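# Open the tagged valve by its stated number of turns

## Task

Every valve begins closed, and exactly one has a tag hanging from it on a chain. Turn that valve open by the number of whole turns written on the tag, and make sure every other valve is closed at the end. It only counts if the valves stay that way without the robot holding them, and nothing the robot is touching at the end may drop or sag once released, or the task fails.

## Robot and tools

Robot: one arm (big_yam) with six revolute joints (waist, shoulder, elbow, wrist pitch, wrist yaw, wrist roll) and a two-finger parallel gripper driven by a single opening number. The fingers point along the gripper's +z axis and close along its y axis. end_effector_position is the pinch point midway between the pads, about 1 cm behind the fingertips. Joint ranges in rad: waist -2.880 to 2.880, shoulder 0.000 to 3.142, elbow 0.000 to 3.019, wrist pitch -1.693 to 1.571, wrist yaw -1.571 to 1.571, wrist roll -2.094 to 2.094. The finger gap runs from 0.000 m (closed) to 0.094 m (open).

Scene frame: origin on the table surface under the arm's base, +z up, +y to the left when facing along +x. The base may sit slightly tilted. The state line reports end_effector_position (m) and end_effector_quat_wxyz in this frame, and the reported hand position can be off, more so far out. Cameras: cam_high (504x504), cam_low (504x504), cam_wrist (616x616), returned in that order.

execute_actions takes {"actions": [...], "pictures": bool}, with the list holding at most one item. An empty list only reports the state. {"rows": [[7 numbers], ...], "steps": n} drives the single arm for up to 15 control steps of 1/30 s (default 15). Each row is used for one step, and the last row repeats if there are fewer rows than steps. {"steps": n} without rows is a wait of up to 300 steps, counted from the previous result, so your thinking time is included. A refused call moves nothing.

A row is dx, dy, dz, rx, ry, rz, opening, each in [-1, 1]. The first six are an offset in the gripper's own axes, measured from the gripper pose in the latest result that showed it. For a second or later call in the same reply, or before any such result exists in the scene, the offset is measured from where the robot is when the action begins. Every row is measured from that same reference, not added onto the previous row. 1.0 stands for 0.6 m of translation or 180 degrees. rx, ry, rz together form one rotation vector. opening is absolute: +1 is fully open (0.094 m), -1 is closed. All-zero offsets do not hold still; they pull the arm back to the reference pose.

move takes {"target": [7 numbers, same layout and reference as a row], "speed": m/s from 0.002 to 0.5, default 0.25; rotation is capped at twice that in rad/s}. It runs a straight-line path lasting 0.5 to 10 s, and anything longer is cut off at 10 s. Rotation goes the short way. The opening is sent at the start. The path starts once the arm is still, or after 3 s. It does not slow for obstacles. Faster motion, or a target set further past a contact, gives harder impacts. The result includes a move: line giving the ending (done, off_target, moving, held, fault), the distance to target, and limits. limits=paced means the pose was clipped. limits=held means some steps were blocked, after which the arm may surge well above speed.

Replying without any tool call ends everything.

Controller behaviour: at every step the commanded pose is clipped to within 70 mm and 16 degrees of the measured pose, and damped inverse kinematics gives position priority over orientation. After an action ends, the arm continues only as far as the last clipped pose, so check where it got to and command the remainder. The arm tends to sag and finish a centimetre or more low. To hold position, make the first call of each reply an offset back to the wanted pose (aim higher if it is still low) and use zeros in later calls. A "pose unreachable" line or HELD marks means the clearance check (which includes the mounting post) altered or blocked the command. "Hand target" is the pose the controller is currently heading toward. The Joint positions and velocities lines list the six joints, then the finger gap in m.

Gripping: grip_measured is on the same scale as the commanded opening, with an offset of up to about 1 mm. To hold something, command about 0.03 below grip_measured, or less for a lighter grip. Force per pad is roughly 50-62 N, and less on parts thinner than 2 mm.

Holding a load heats the motors. MOTOR HOT appears at 85 °C, and at 100 °C an OVER-TEMPERATURE FAULT drops the arm. Faster, smoother, lower-effort work is better.

Avoid: drops, slips, slams, hard hits, very hard pushes, knocking anything off the table, and leaving a valve held by the gripper. Loose objects may occasionally be nudged by outside disturbances.

Each tool is called after "Call:" by a JSON object that holds its "method" and its "body", one argument or row to a line.

## Session

Call:
{"method": "execute_actions", "body": {
  "actions": []
}}

Scene clock: 0.00 s of 5350.00 s.
end_effector_position=(+0.5387, +0.5236, +0.1225) grip_measured=+1.000 end_effector_quat_wxyz=(+0.215, +0.310, +0.607, +0.699)
Joint positions: [ 0.572  3.001  1.503  1.066 -0.123  1.095  0.094]
Joint velocities: [-0.005 -0.005  0.007  0.007 -0.037 -0.007  0.   ]
Motor temperatures (°C, as the motors report them): [25 27 25 25 25 25]
Hand target: +0.548, +0.523, +0.139; +0.225, +0.307, +0.596, +0.707

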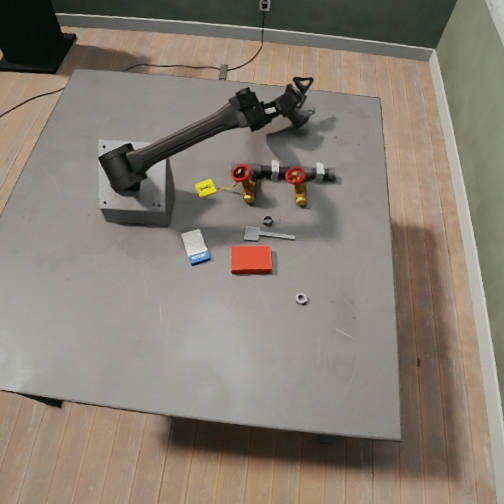

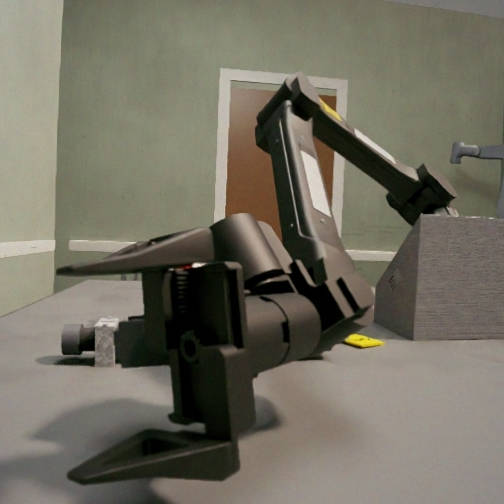

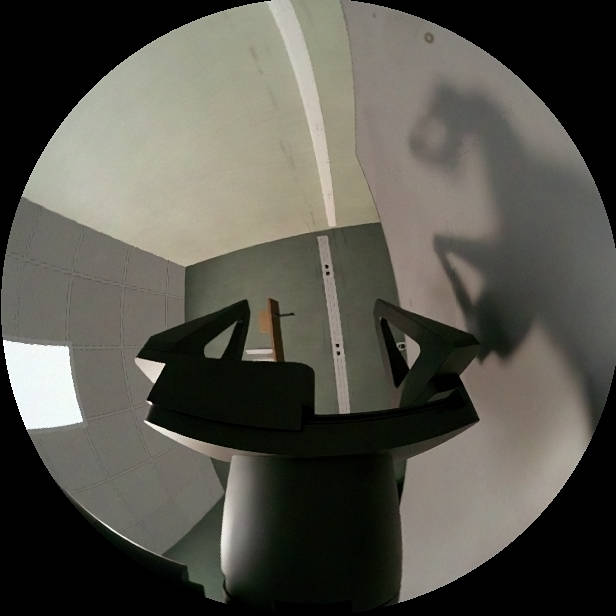

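Call:
{"method": "move", "body": {
  "target": [-0.31,0.33,-0.74,0.51,-0.09,0,1],
  "speed": 0.2
}}

Scene clock: 11.80 s of 5350.00 s.
end_effector_position=(+0.3714, +0.0498, +0.2360) grip_measured=+1.000 end_effector_quat_wxyz=(-0.005, +0.419, +0.908, -0.005)
Joint positions: [ 0.55   1.795  1.05  -1.254  0.657  1.548  0.094]
Joint velocities: [-0.005 -0.015 -0.002  0.002 -0.022  0.007  0.   ]
Motor temperatures (°C, as the motors report them): [25 28 26 25 25 25]
Hand target: +0.389, +0.042, +0.252; +0.002, +0.443, +0.896, +0.009
Off the commanded pose: 0.020 m, 5 deg.
After step 90, 4.30 s passed at rest.
move: off_target

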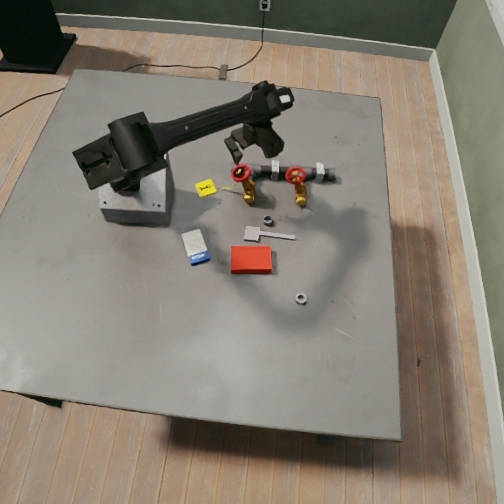

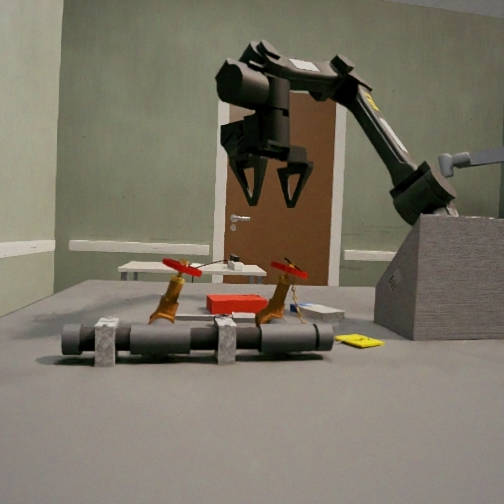

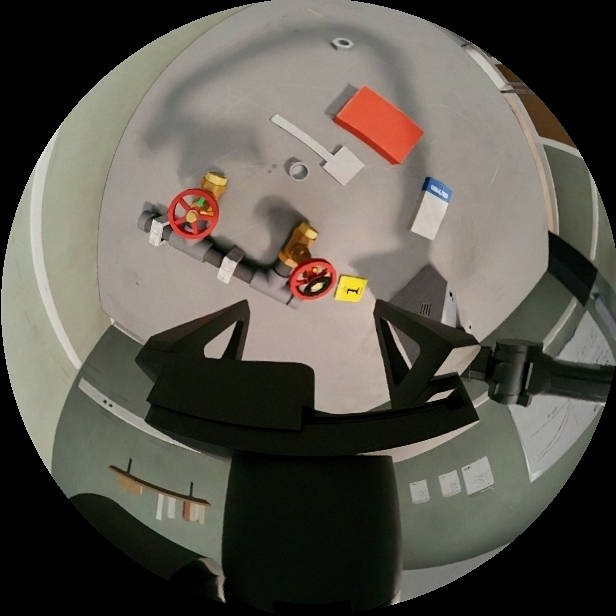

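Call:
{"method": "move", "body": {
  "target": [0.06,0,0.1,0,0,0,1]
}}

Call:
{"method": "zoom_image", "body": {
  "camera": "cam_wrist",
  "region": [150,150,470,470]
}}

Scene clock: 16.50 s of 5350.00 s.
end_effector_position=(+0.3392, +0.0773, +0.1764) grip_measured=+1.000 end_effector_quat_wxyz=(-0.007, +0.416, +0.909, -0.013)
Joint positions: [ 0.541  1.872  0.918 -1.058  0.664  1.544  0.094]
Joint velocities: [-0.015  0.005 -0.007 -0.012  0.007 -0.051  0.   ]
Motor temperatures (°C, as the motors report them): [25 28 26 25 25 25]
Hand target: +0.347, +0.077, +0.176; -0.004, +0.419, +0.908, -0.006
Off the commanded pose: 0.008 m, 1 deg.
After step 90, 0.90 s passed at rest.
move: done

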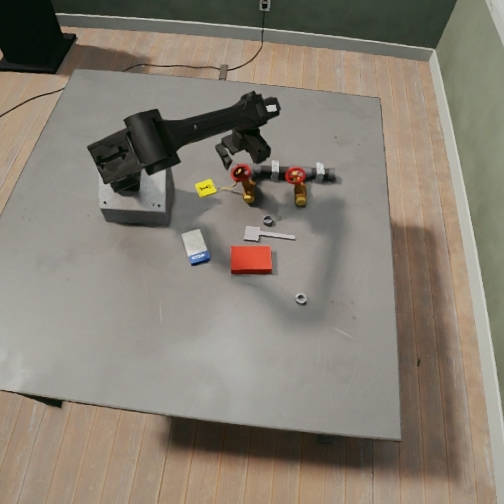

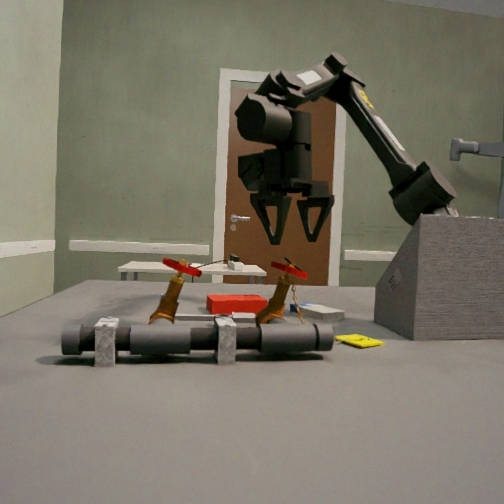

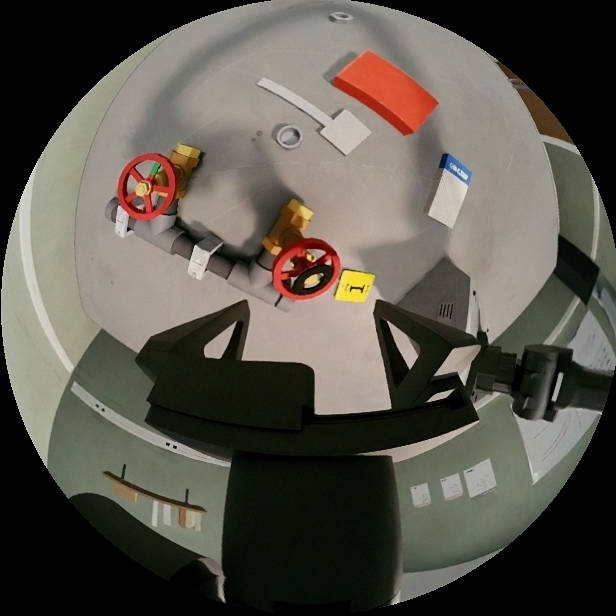

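Region (150, 150, 470, 470) of cam_wrist's 616x616 image, scaled by 1.575, with more detail than that image has.

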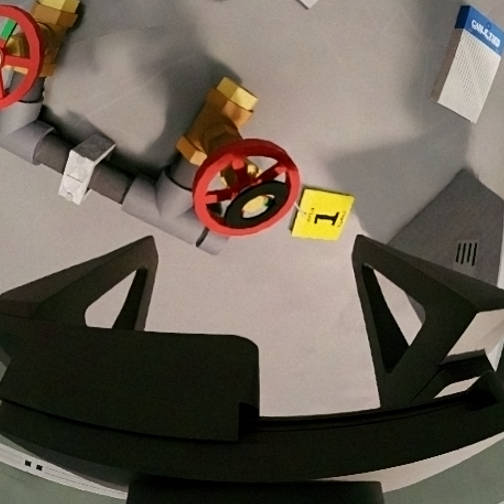

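Call:
{"method": "move", "body": {
  "target": [-0.008,-0.008,0.045,-0.063,-0.054,0.13,1],
  "speed": 0.1
}}

Scene clock: 28.23 s of 5350.00 s.
end_effector_position=(+0.3304, +0.0686, +0.1408) grip_measured=+1.000 end_effector_quat_wxyz=(+0.104, +0.573, +0.812, +0.020)
Joint positions: [ 0.541  1.845  0.724 -0.705  0.848  1.788  0.094]
Joint velocities: [-0.005 -0.005 -0.017 -0.007 -0.051  0.066  0.   ]
Motor temperatures (°C, as the motors report them): [25 27 26 25 25 25]
Hand target: +0.337, +0.070, +0.150; +0.113, +0.588, +0.800, +0.038
Off the commanded pose: 0.012 m, 3 deg.
After step 90, 6.00 s passed at rest.
move: off_target

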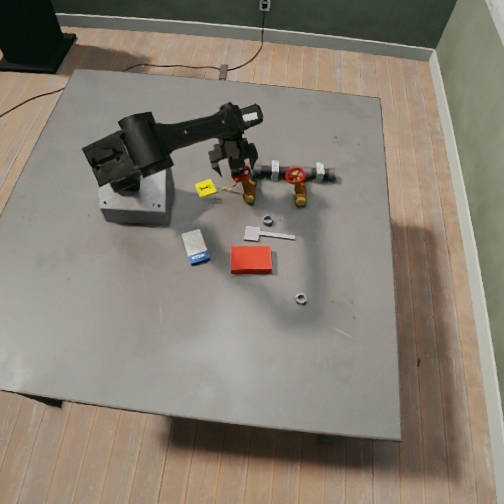

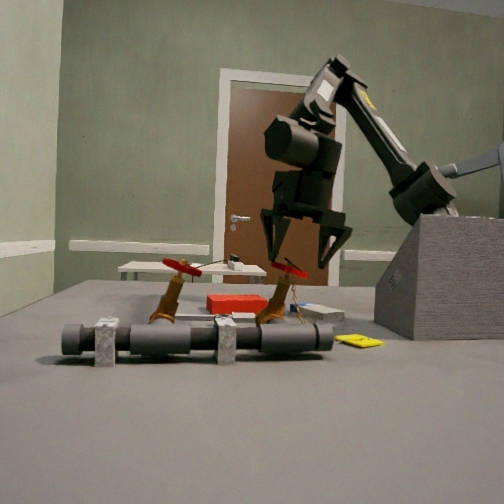

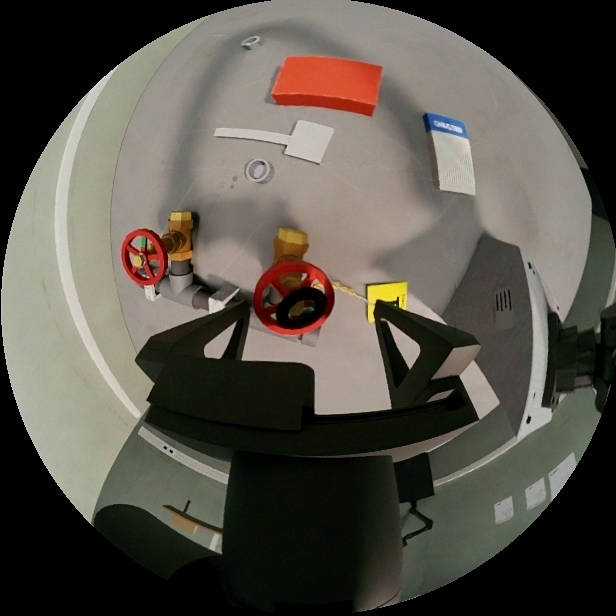

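Call:
{"method": "move", "body": {
  "target": [-0.012,0.022,0.05,0,0,0,1],
  "speed": 0.06
}}

Call:
{"method": "move", "body": {
  "target": [0,0,0,0,0,0,0.27]
}}

Scene clock: 32.77 s of 5350.00 s.
end_effector_position=(+0.3459, +0.0619, +0.1170) grip_measured=+1.000 end_effector_quat_wxyz=(+0.103, +0.575, +0.811, +0.018)
Joint positions: [ 0.464  1.878  0.724 -0.593  0.865  1.684  0.094]
Joint velocities: [ 0.005 -0.005 -0.007 -0.017 -0.007  0.022  0.   ]
Motor temperatures (°C, as the motors report them): [25 27 26 25 25 25]
Hand target: +0.350, +0.063, +0.114; +0.105, +0.573, +0.812, +0.019
Off the commanded pose: 0.006 m, 0 deg.
After step 90, 0.60 s passed at rest.
move: done

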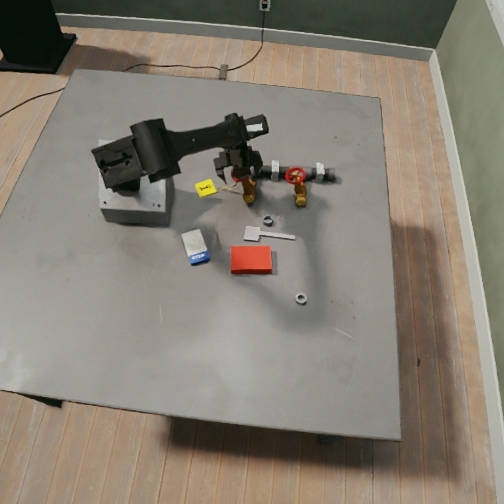

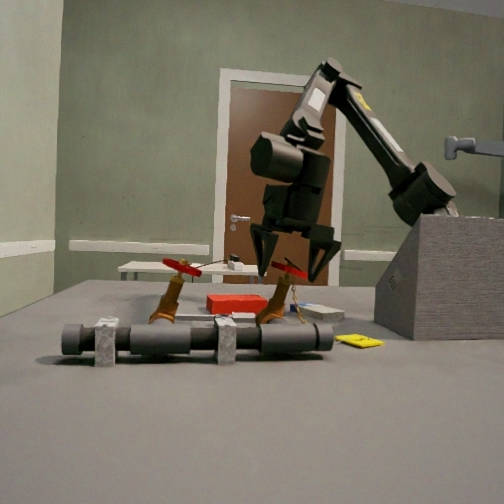

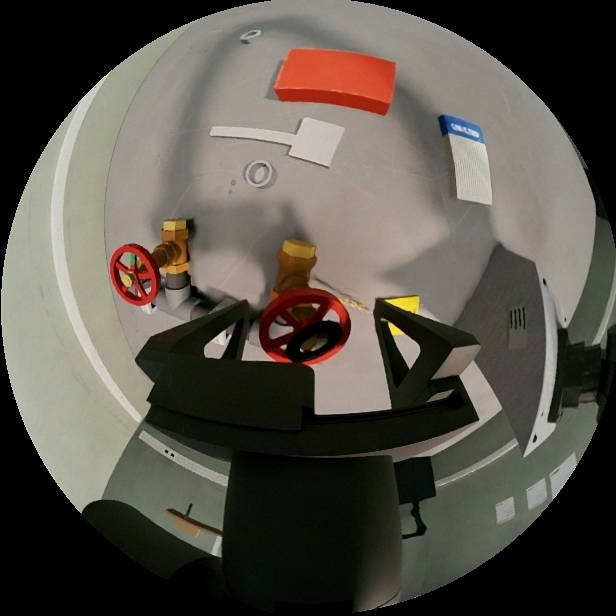

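Scene clock: 33.27 s of 5350.00 s.
end_effector_position=(+0.3492, +0.0630, +0.1180) grip_measured=+0.282 end_effector_quat_wxyz=(+0.104, +0.579, +0.808, +0.022)
Joint positions: [ 0.464  1.878  0.729 -0.586  0.863  1.684  0.06 ]
Joint velocities: [ 0.005 -0.005 -0.002 -0.017  0.051  0.022 -0.001]
Motor temperatures (°C, as the motors report them): [25 27 26 25 25 25]
Hand target: +0.346, +0.062, +0.117; +0.103, +0.575, +0.811, +0.018
Off the commanded pose: 0.004 m, 1 deg.
move: done

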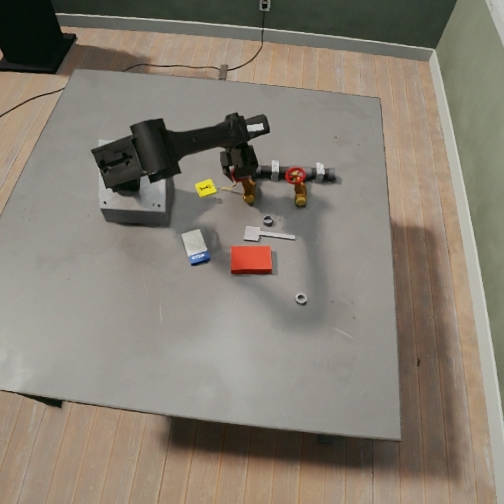

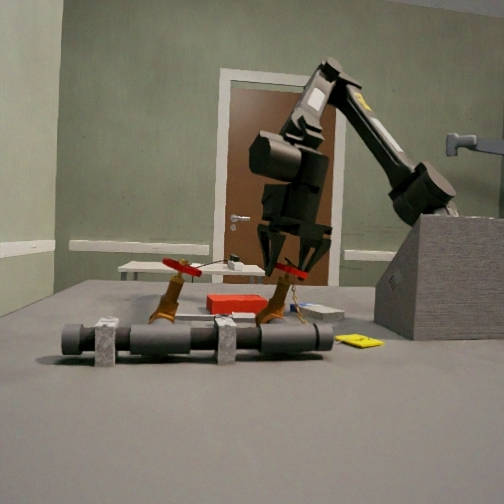

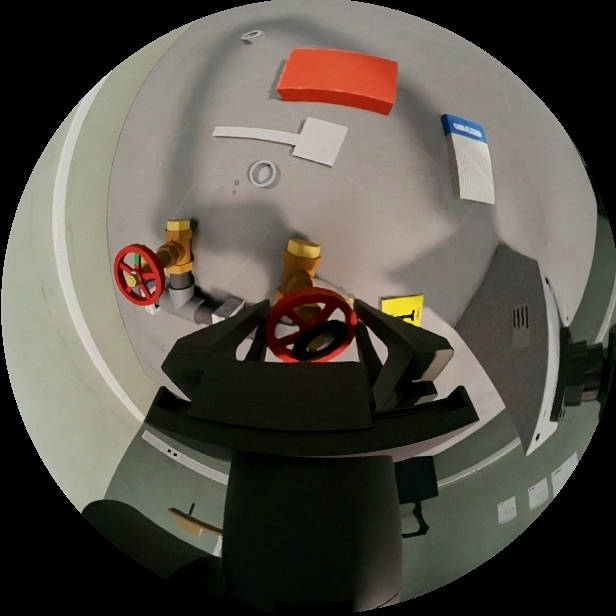

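Call:
{"method": "move", "body": {
  "target": [0,0,0,0,0,-0.5,0.25],
  "speed": 0.3
}}

Call:
{"method": "move", "body": {
  "target": [0,0,0,0,0,-0.5,0.25],
  "speed": 0.3
}}

Scene clock: 39.03 s of 5350.00 s.
end_effector_position=(+0.3561, +0.0725, +0.1178) grip_measured=+0.266 end_effector_quat_wxyz=(+0.099, -0.098, +0.989, -0.054)
Joint positions: [ 0.475  1.908  0.749 -0.572  0.869  0.248  0.059]
Joint velocities: [-0.015 -0.015 -0.012  0.002  0.022 -0.022 -0.   ]
Motor temperatures (°C, as the motors report them): [25 27 26 25 25 25]
Hand target: +0.349, +0.063, +0.118; +0.088, -0.159, +0.982, -0.060
Off the commanded pose: 0.012 m, 8 deg.
move: off_target

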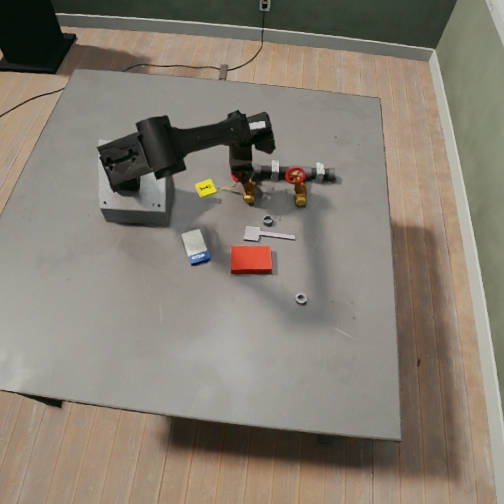

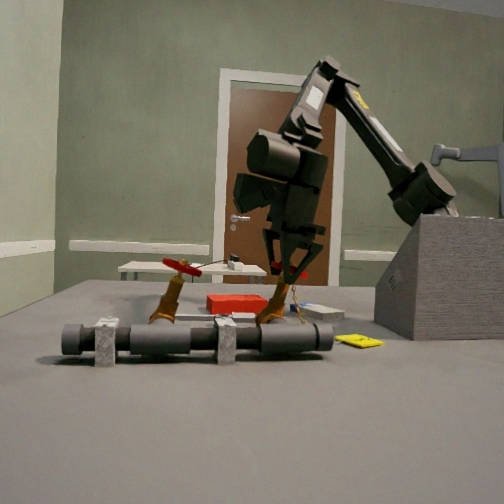

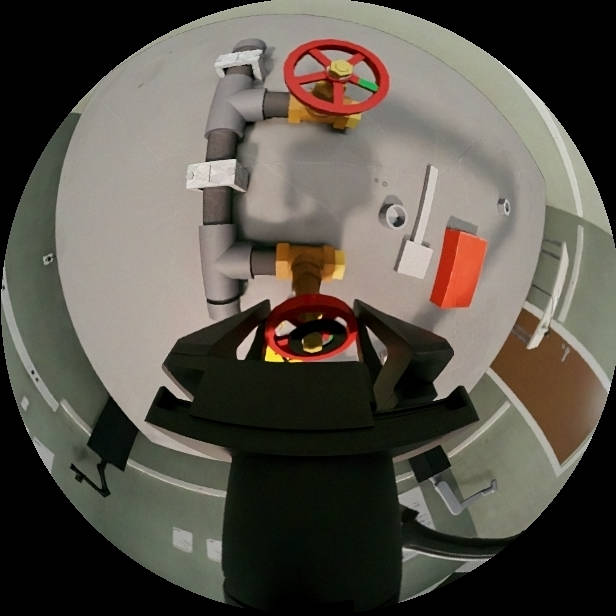

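Scene clock: 42.40 s of 5350.00 s.
end_effector_position=(+0.3474, +0.0809, +0.1095) grip_measured=+0.264 end_effector_quat_wxyz=(-0.032, +0.745, -0.659, +0.098)
Joint positions: [ 0.481  1.939  0.744 -0.566  0.855 -1.22   0.059]
Joint velocities: [-0.015 -0.005  0.017 -0.007  0.007 -0.051  0.   ]
Motor temperatures (°C, as the motors report them): [25 27 26 25 25 25]
Hand target: +0.356, +0.073, +0.118; -0.030, +0.767, -0.632, +0.109
Off the commanded pose: 0.015 m, 4 deg.
move: off_target

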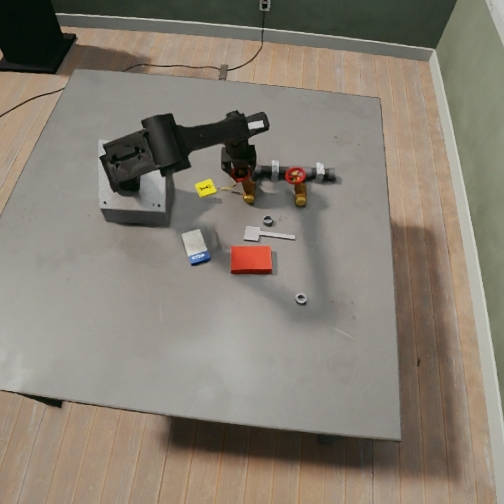

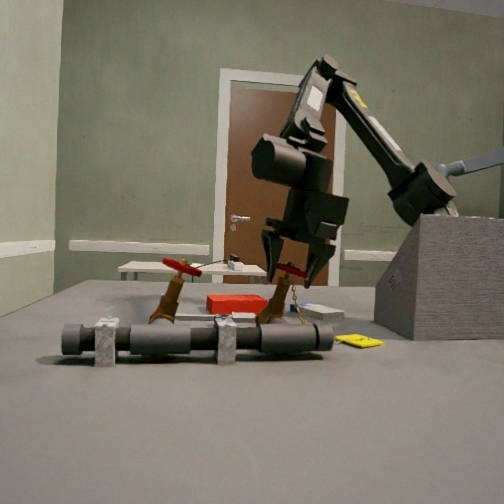

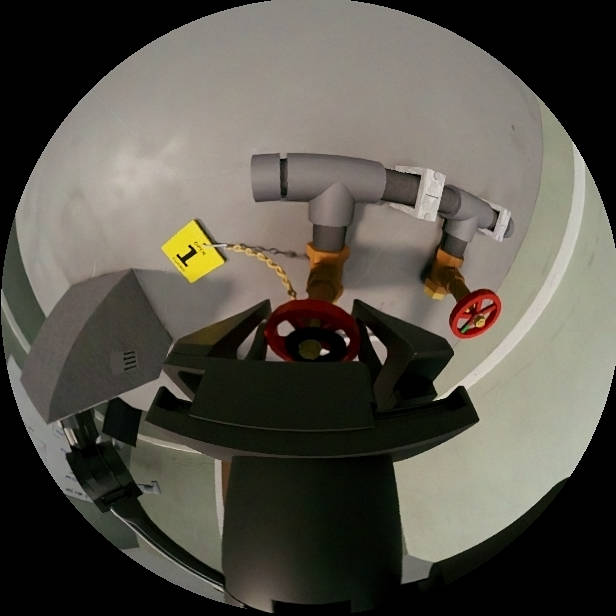

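Call:
{"method": "move", "body": {
  "target": [0.005,0,-0.012,0,0,-0.22,0.24],
  "speed": 0.3
}}

Call:
{"method": "move", "body": {
  "target": [0,0,0,0,0,0,1]
}}

Call:
{"method": "move", "body": {
  "target": [0,0,-0.1,0,0,0.55,1],
  "speed": 0.4
}}

Scene clock: 47.27 s of 5350.00 s.
end_effector_position=(+0.3413, +0.0789, +0.1078) grip_measured=+0.256 end_effector_quat_wxyz=(+0.004, +0.908, -0.408, +0.097)
Joint positions: [ 0.481  1.939  0.739 -0.587  0.852 -1.807  0.059]
Joint velocities: [ 0.005  0.005  0.017 -0.007  0.037 -0.051 -0.   ]
Motor temperatures (°C, as the motors report them): [25 27 26 25 25 25]
Hand target: +0.346, +0.079, +0.117; +0.004, +0.923, -0.370, +0.104
Off the commanded pose: 0.010 m, 5 deg.
After step 90, 0.03 s passed at rest.
move: off_target

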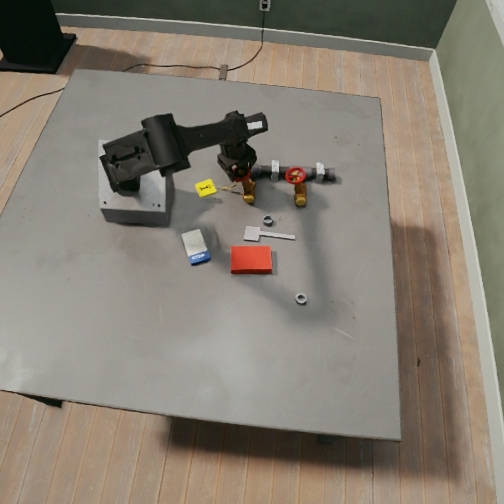

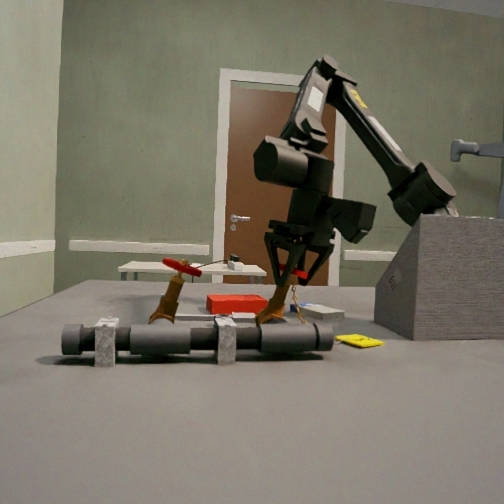

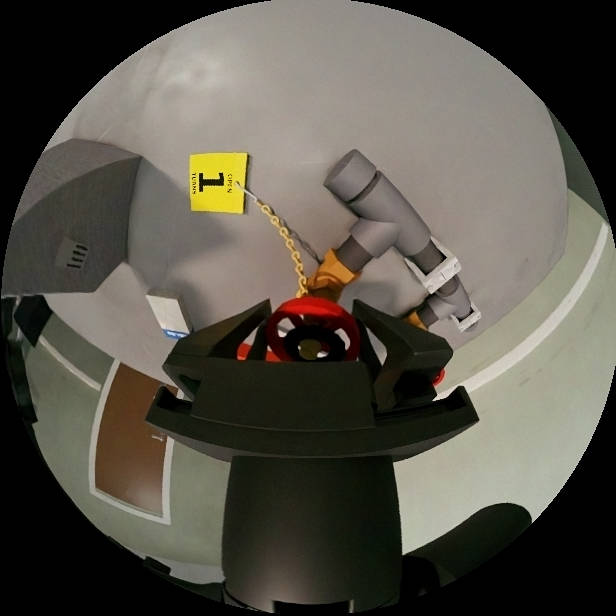

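Scene clock: 47.77 s of 5350.00 s.
end_effector_position=(+0.3412, +0.0788, +0.1078) grip_measured=+0.998 end_effector_quat_wxyz=(+0.004, +0.908, -0.408, +0.097)
Joint positions: [ 0.481  1.939  0.739 -0.587  0.852 -1.805  0.094]
Joint velocities: [-0.005 -0.024 -0.007  0.007  0.037  0.066  0.   ]
Motor temperatures (°C, as the motors report them): [25 27 26 25 25 25]
Hand target: +0.341, +0.079, +0.108; +0.004, +0.908, -0.408, +0.097
Off the commanded pose: 0.000 m, 0 deg.
move: done

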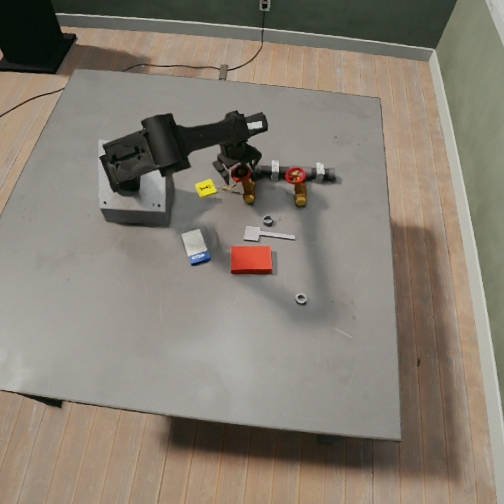

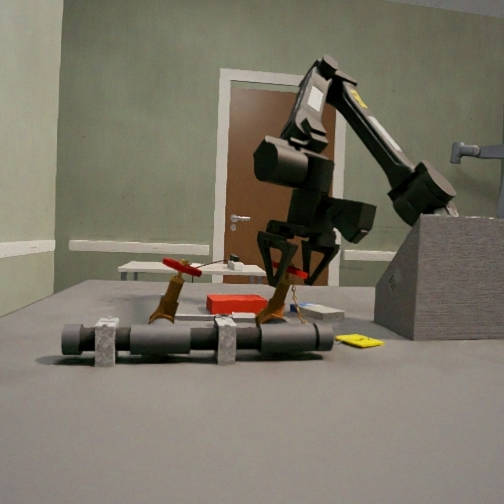

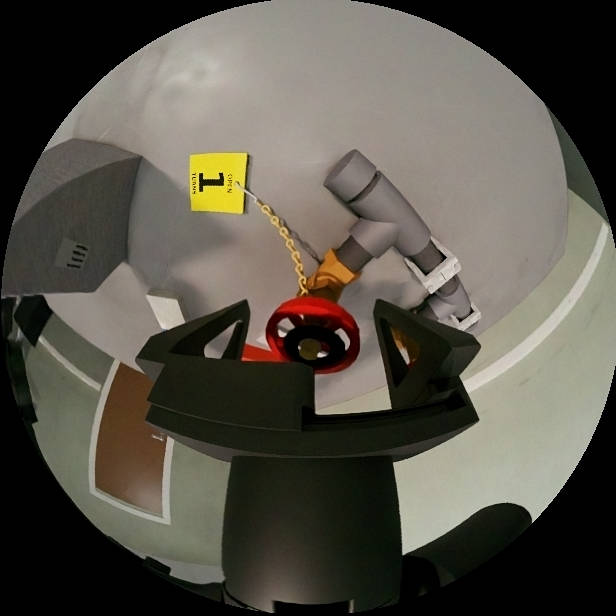

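Scene clock: 50.63 s of 5350.00 s.
end_effector_position=(+0.3148, +0.0774, +0.1493) grip_measured=+0.999 end_effector_quat_wxyz=(+0.051, -0.294, +0.952, -0.069)
Joint positions: [ 0.588  1.872  0.756 -0.838  0.812  0.081  0.094]
Joint velocities: [-0.015 -0.005 -0.007 -0.027 -0.007  0.007 -0.   ]
Motor temperatures (°C, as the motors report them): [25 27 26 25 25 25]
Hand target: +0.331, +0.084, +0.167; +0.072, -0.279, +0.955, -0.065
Off the commanded pose: 0.024 m, 3 deg.
move: off_target

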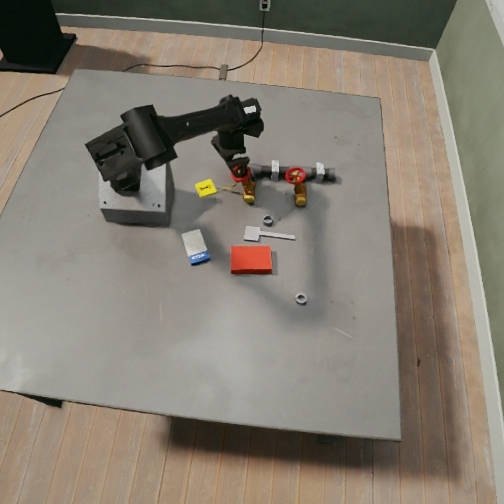

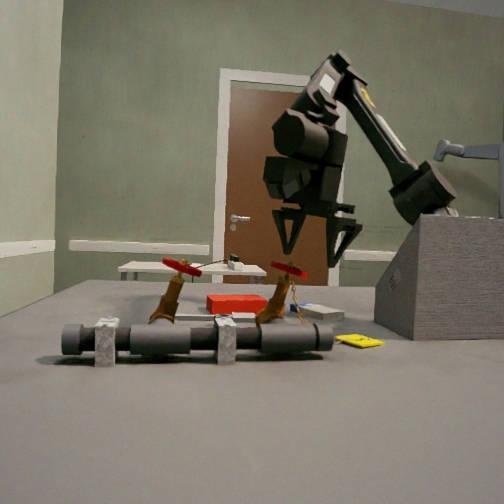

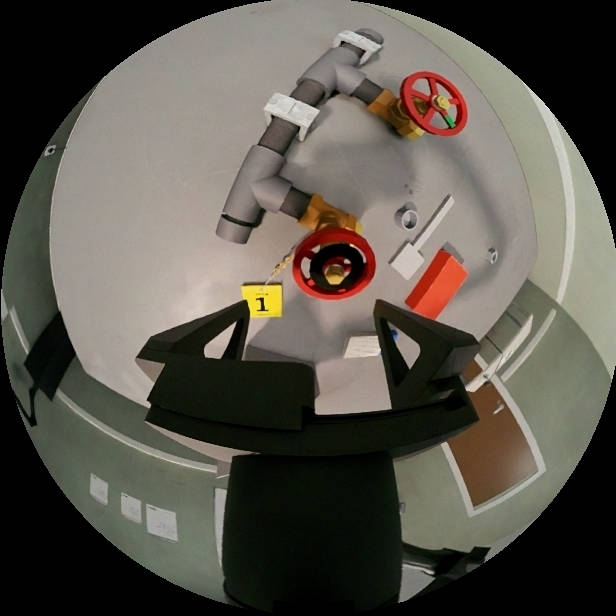

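Call:
{"method": "move", "body": {
  "target": [-0.035,-0.038,0.03,0,0,0.48,1],
  "speed": 0.3
}}

Scene clock: 59.07 s of 5350.00 s.
end_effector_position=(+0.3312, +0.0650, +0.1341) grip_measured=+0.999 end_effector_quat_wxyz=(+0.082, +0.417, +0.905, -0.022)
Joint positions: [ 0.515  1.878  0.763 -0.78   0.838  1.453  0.094]
Joint velocities: [-0.005  0.005 -0.002  0.002 -0.037  0.007  0.001]
Motor temperatures (°C, as the motors report them): [25 27 27 25 25 25]
Hand target: +0.347, +0.068, +0.136; +0.085, +0.437, +0.895, -0.016
Off the commanded pose: 0.017 m, 3 deg.
After step 90, 2.30 s passed at rest.
move: off_target

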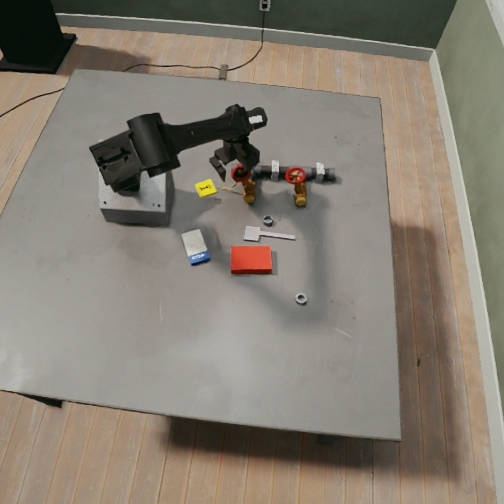

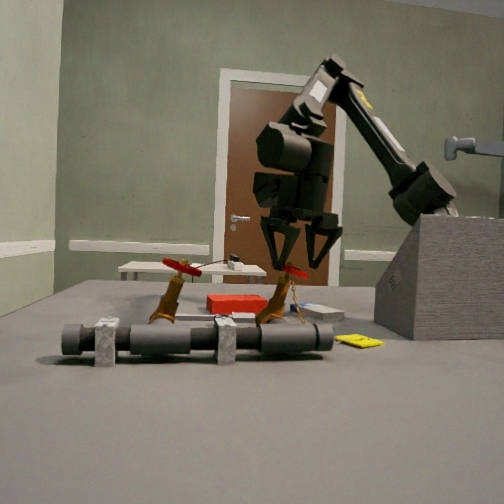

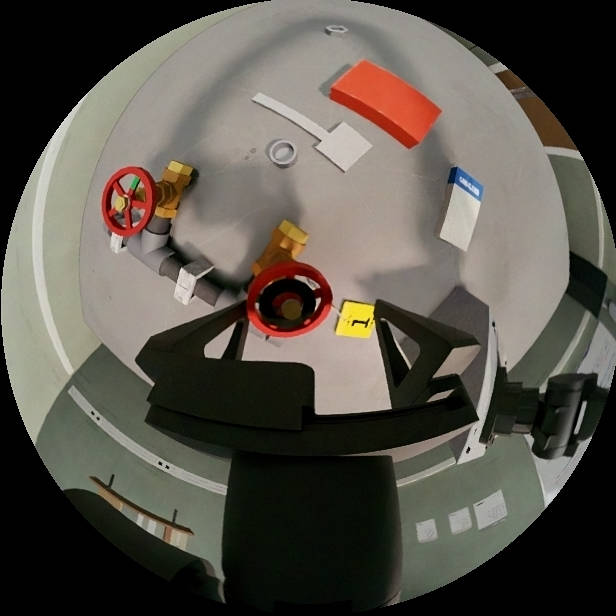

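Call:
{"method": "move", "body": {
  "target": [-0.028,0.036,0.04,0,0,0,1],
  "speed": 0.06
}}

Call:
{"method": "move", "body": {
  "target": [0,0,0,0,0,0,0.25]
}}

Call:
{"method": "move", "body": {
  "target": [0,0,0,0,0,-0.5,0.24],
  "speed": 0.3
}}

Scene clock: 63.30 s of 5350.00 s.
end_effector_position=(+0.3444, +0.0591, +0.1119) grip_measured=+0.999 end_effector_quat_wxyz=(+0.076, +0.412, +0.908, -0.031)
Joint positions: [ 0.448  1.917  0.776 -0.711  0.858  1.365  0.094]
Joint velocities: [-0.015  0.005 -0.002 -0.002 -0.007 -0.066  0.   ]
Motor temperatures (°C, as the motors report them): [25 27 27 25 25 25]
Hand target: +0.361, +0.063, +0.114; +0.082, +0.418, +0.905, -0.023
Off the commanded pose: 0.018 m, 1 deg.
After step 90, 0.23 s passed at rest.
move: off_target

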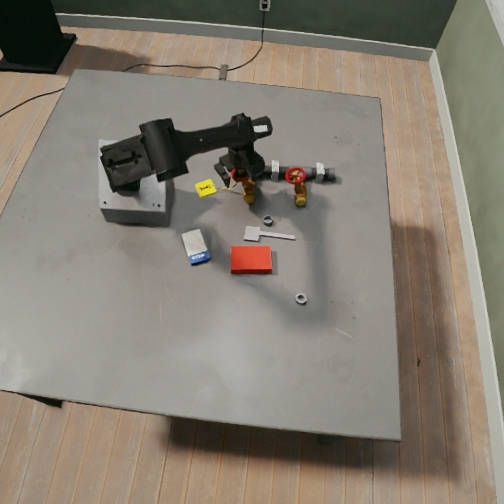

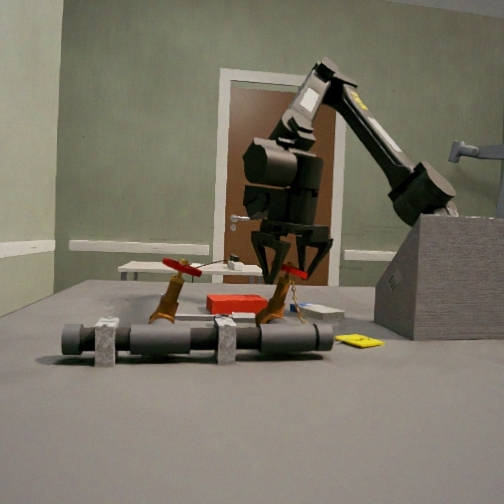

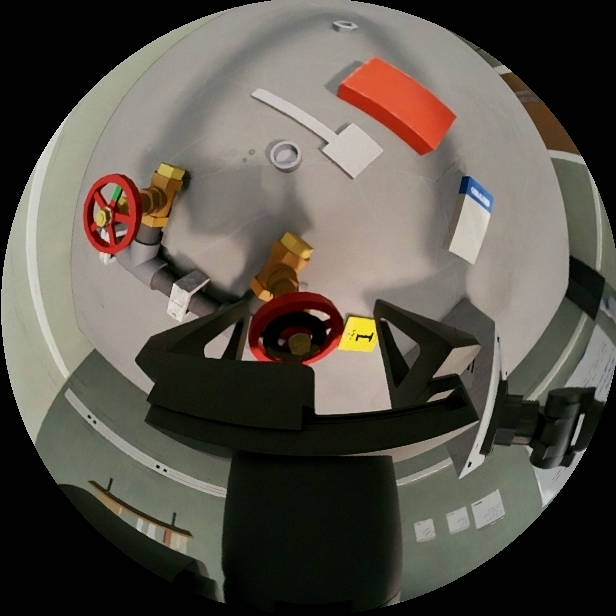

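Scene clock: 63.80 s of 5350.00 s.
end_effector_position=(+0.3520, +0.0634, +0.1136) grip_measured=+0.263 end_effector_quat_wxyz=(+0.078, +0.422, +0.903, -0.021)
Joint positions: [ 0.448  1.921  0.789 -0.695  0.851  1.37   0.059]
Joint velocities: [-0.005 -0.005  0.002 -0.002 -0.081 -0.066  0.   ]
Motor temperatures (°C, as the motors report them): [25 27 27 25 25 25]
Hand target: +0.344, +0.059, +0.112; +0.076, +0.412, +0.908, -0.031
Off the commanded pose: 0.009 m, 2 deg.
move: done

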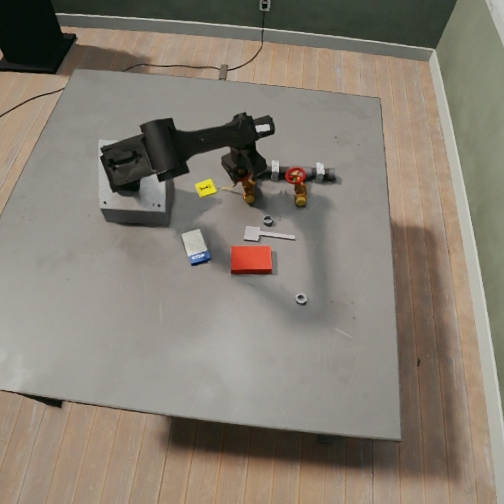

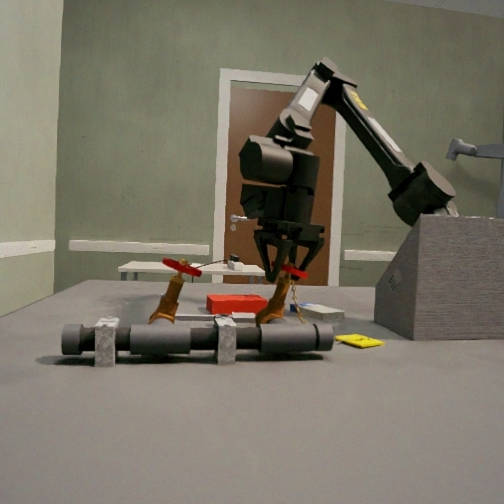

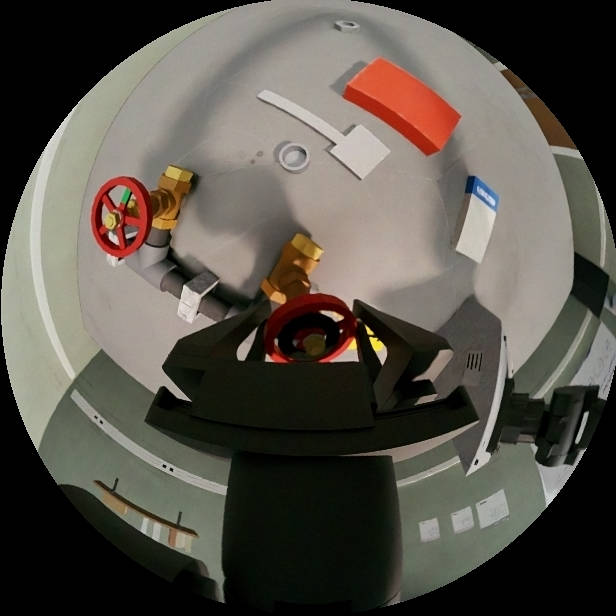

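Scene clock: 67.20 s of 5350.00 s.
end_effector_position=(+0.3582, +0.0758, +0.1072) grip_measured=+0.257 end_effector_quat_wxyz=(+0.050, -0.264, +0.961, -0.064)
Joint positions: [ 0.451  1.963  0.809 -0.663  0.846 -0.045  0.059]
Joint velocities: [ 0.005 -0.015 -0.007  0.002 -0.051 -0.066  0.001]
Motor temperatures (°C, as the motors report them): [25 27 26 25 25 25]
Hand target: +0.352, +0.064, +0.113; +0.038, -0.336, +0.938, -0.072
Off the commanded pose: 0.015 m, 9 deg.
move: off_target; limits=paced

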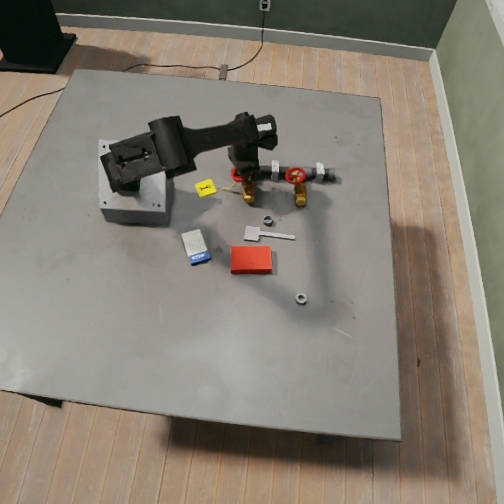

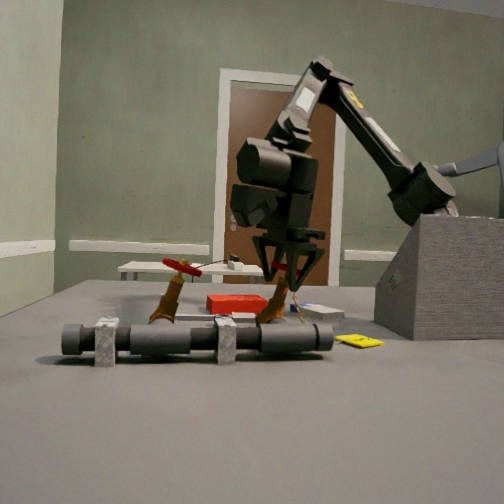

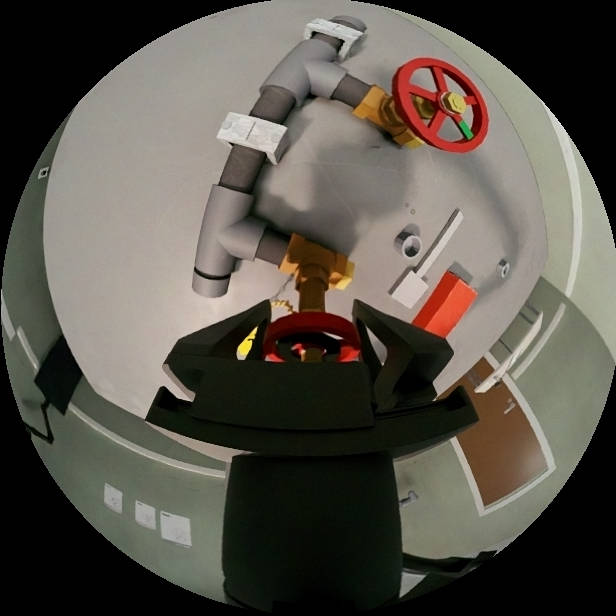

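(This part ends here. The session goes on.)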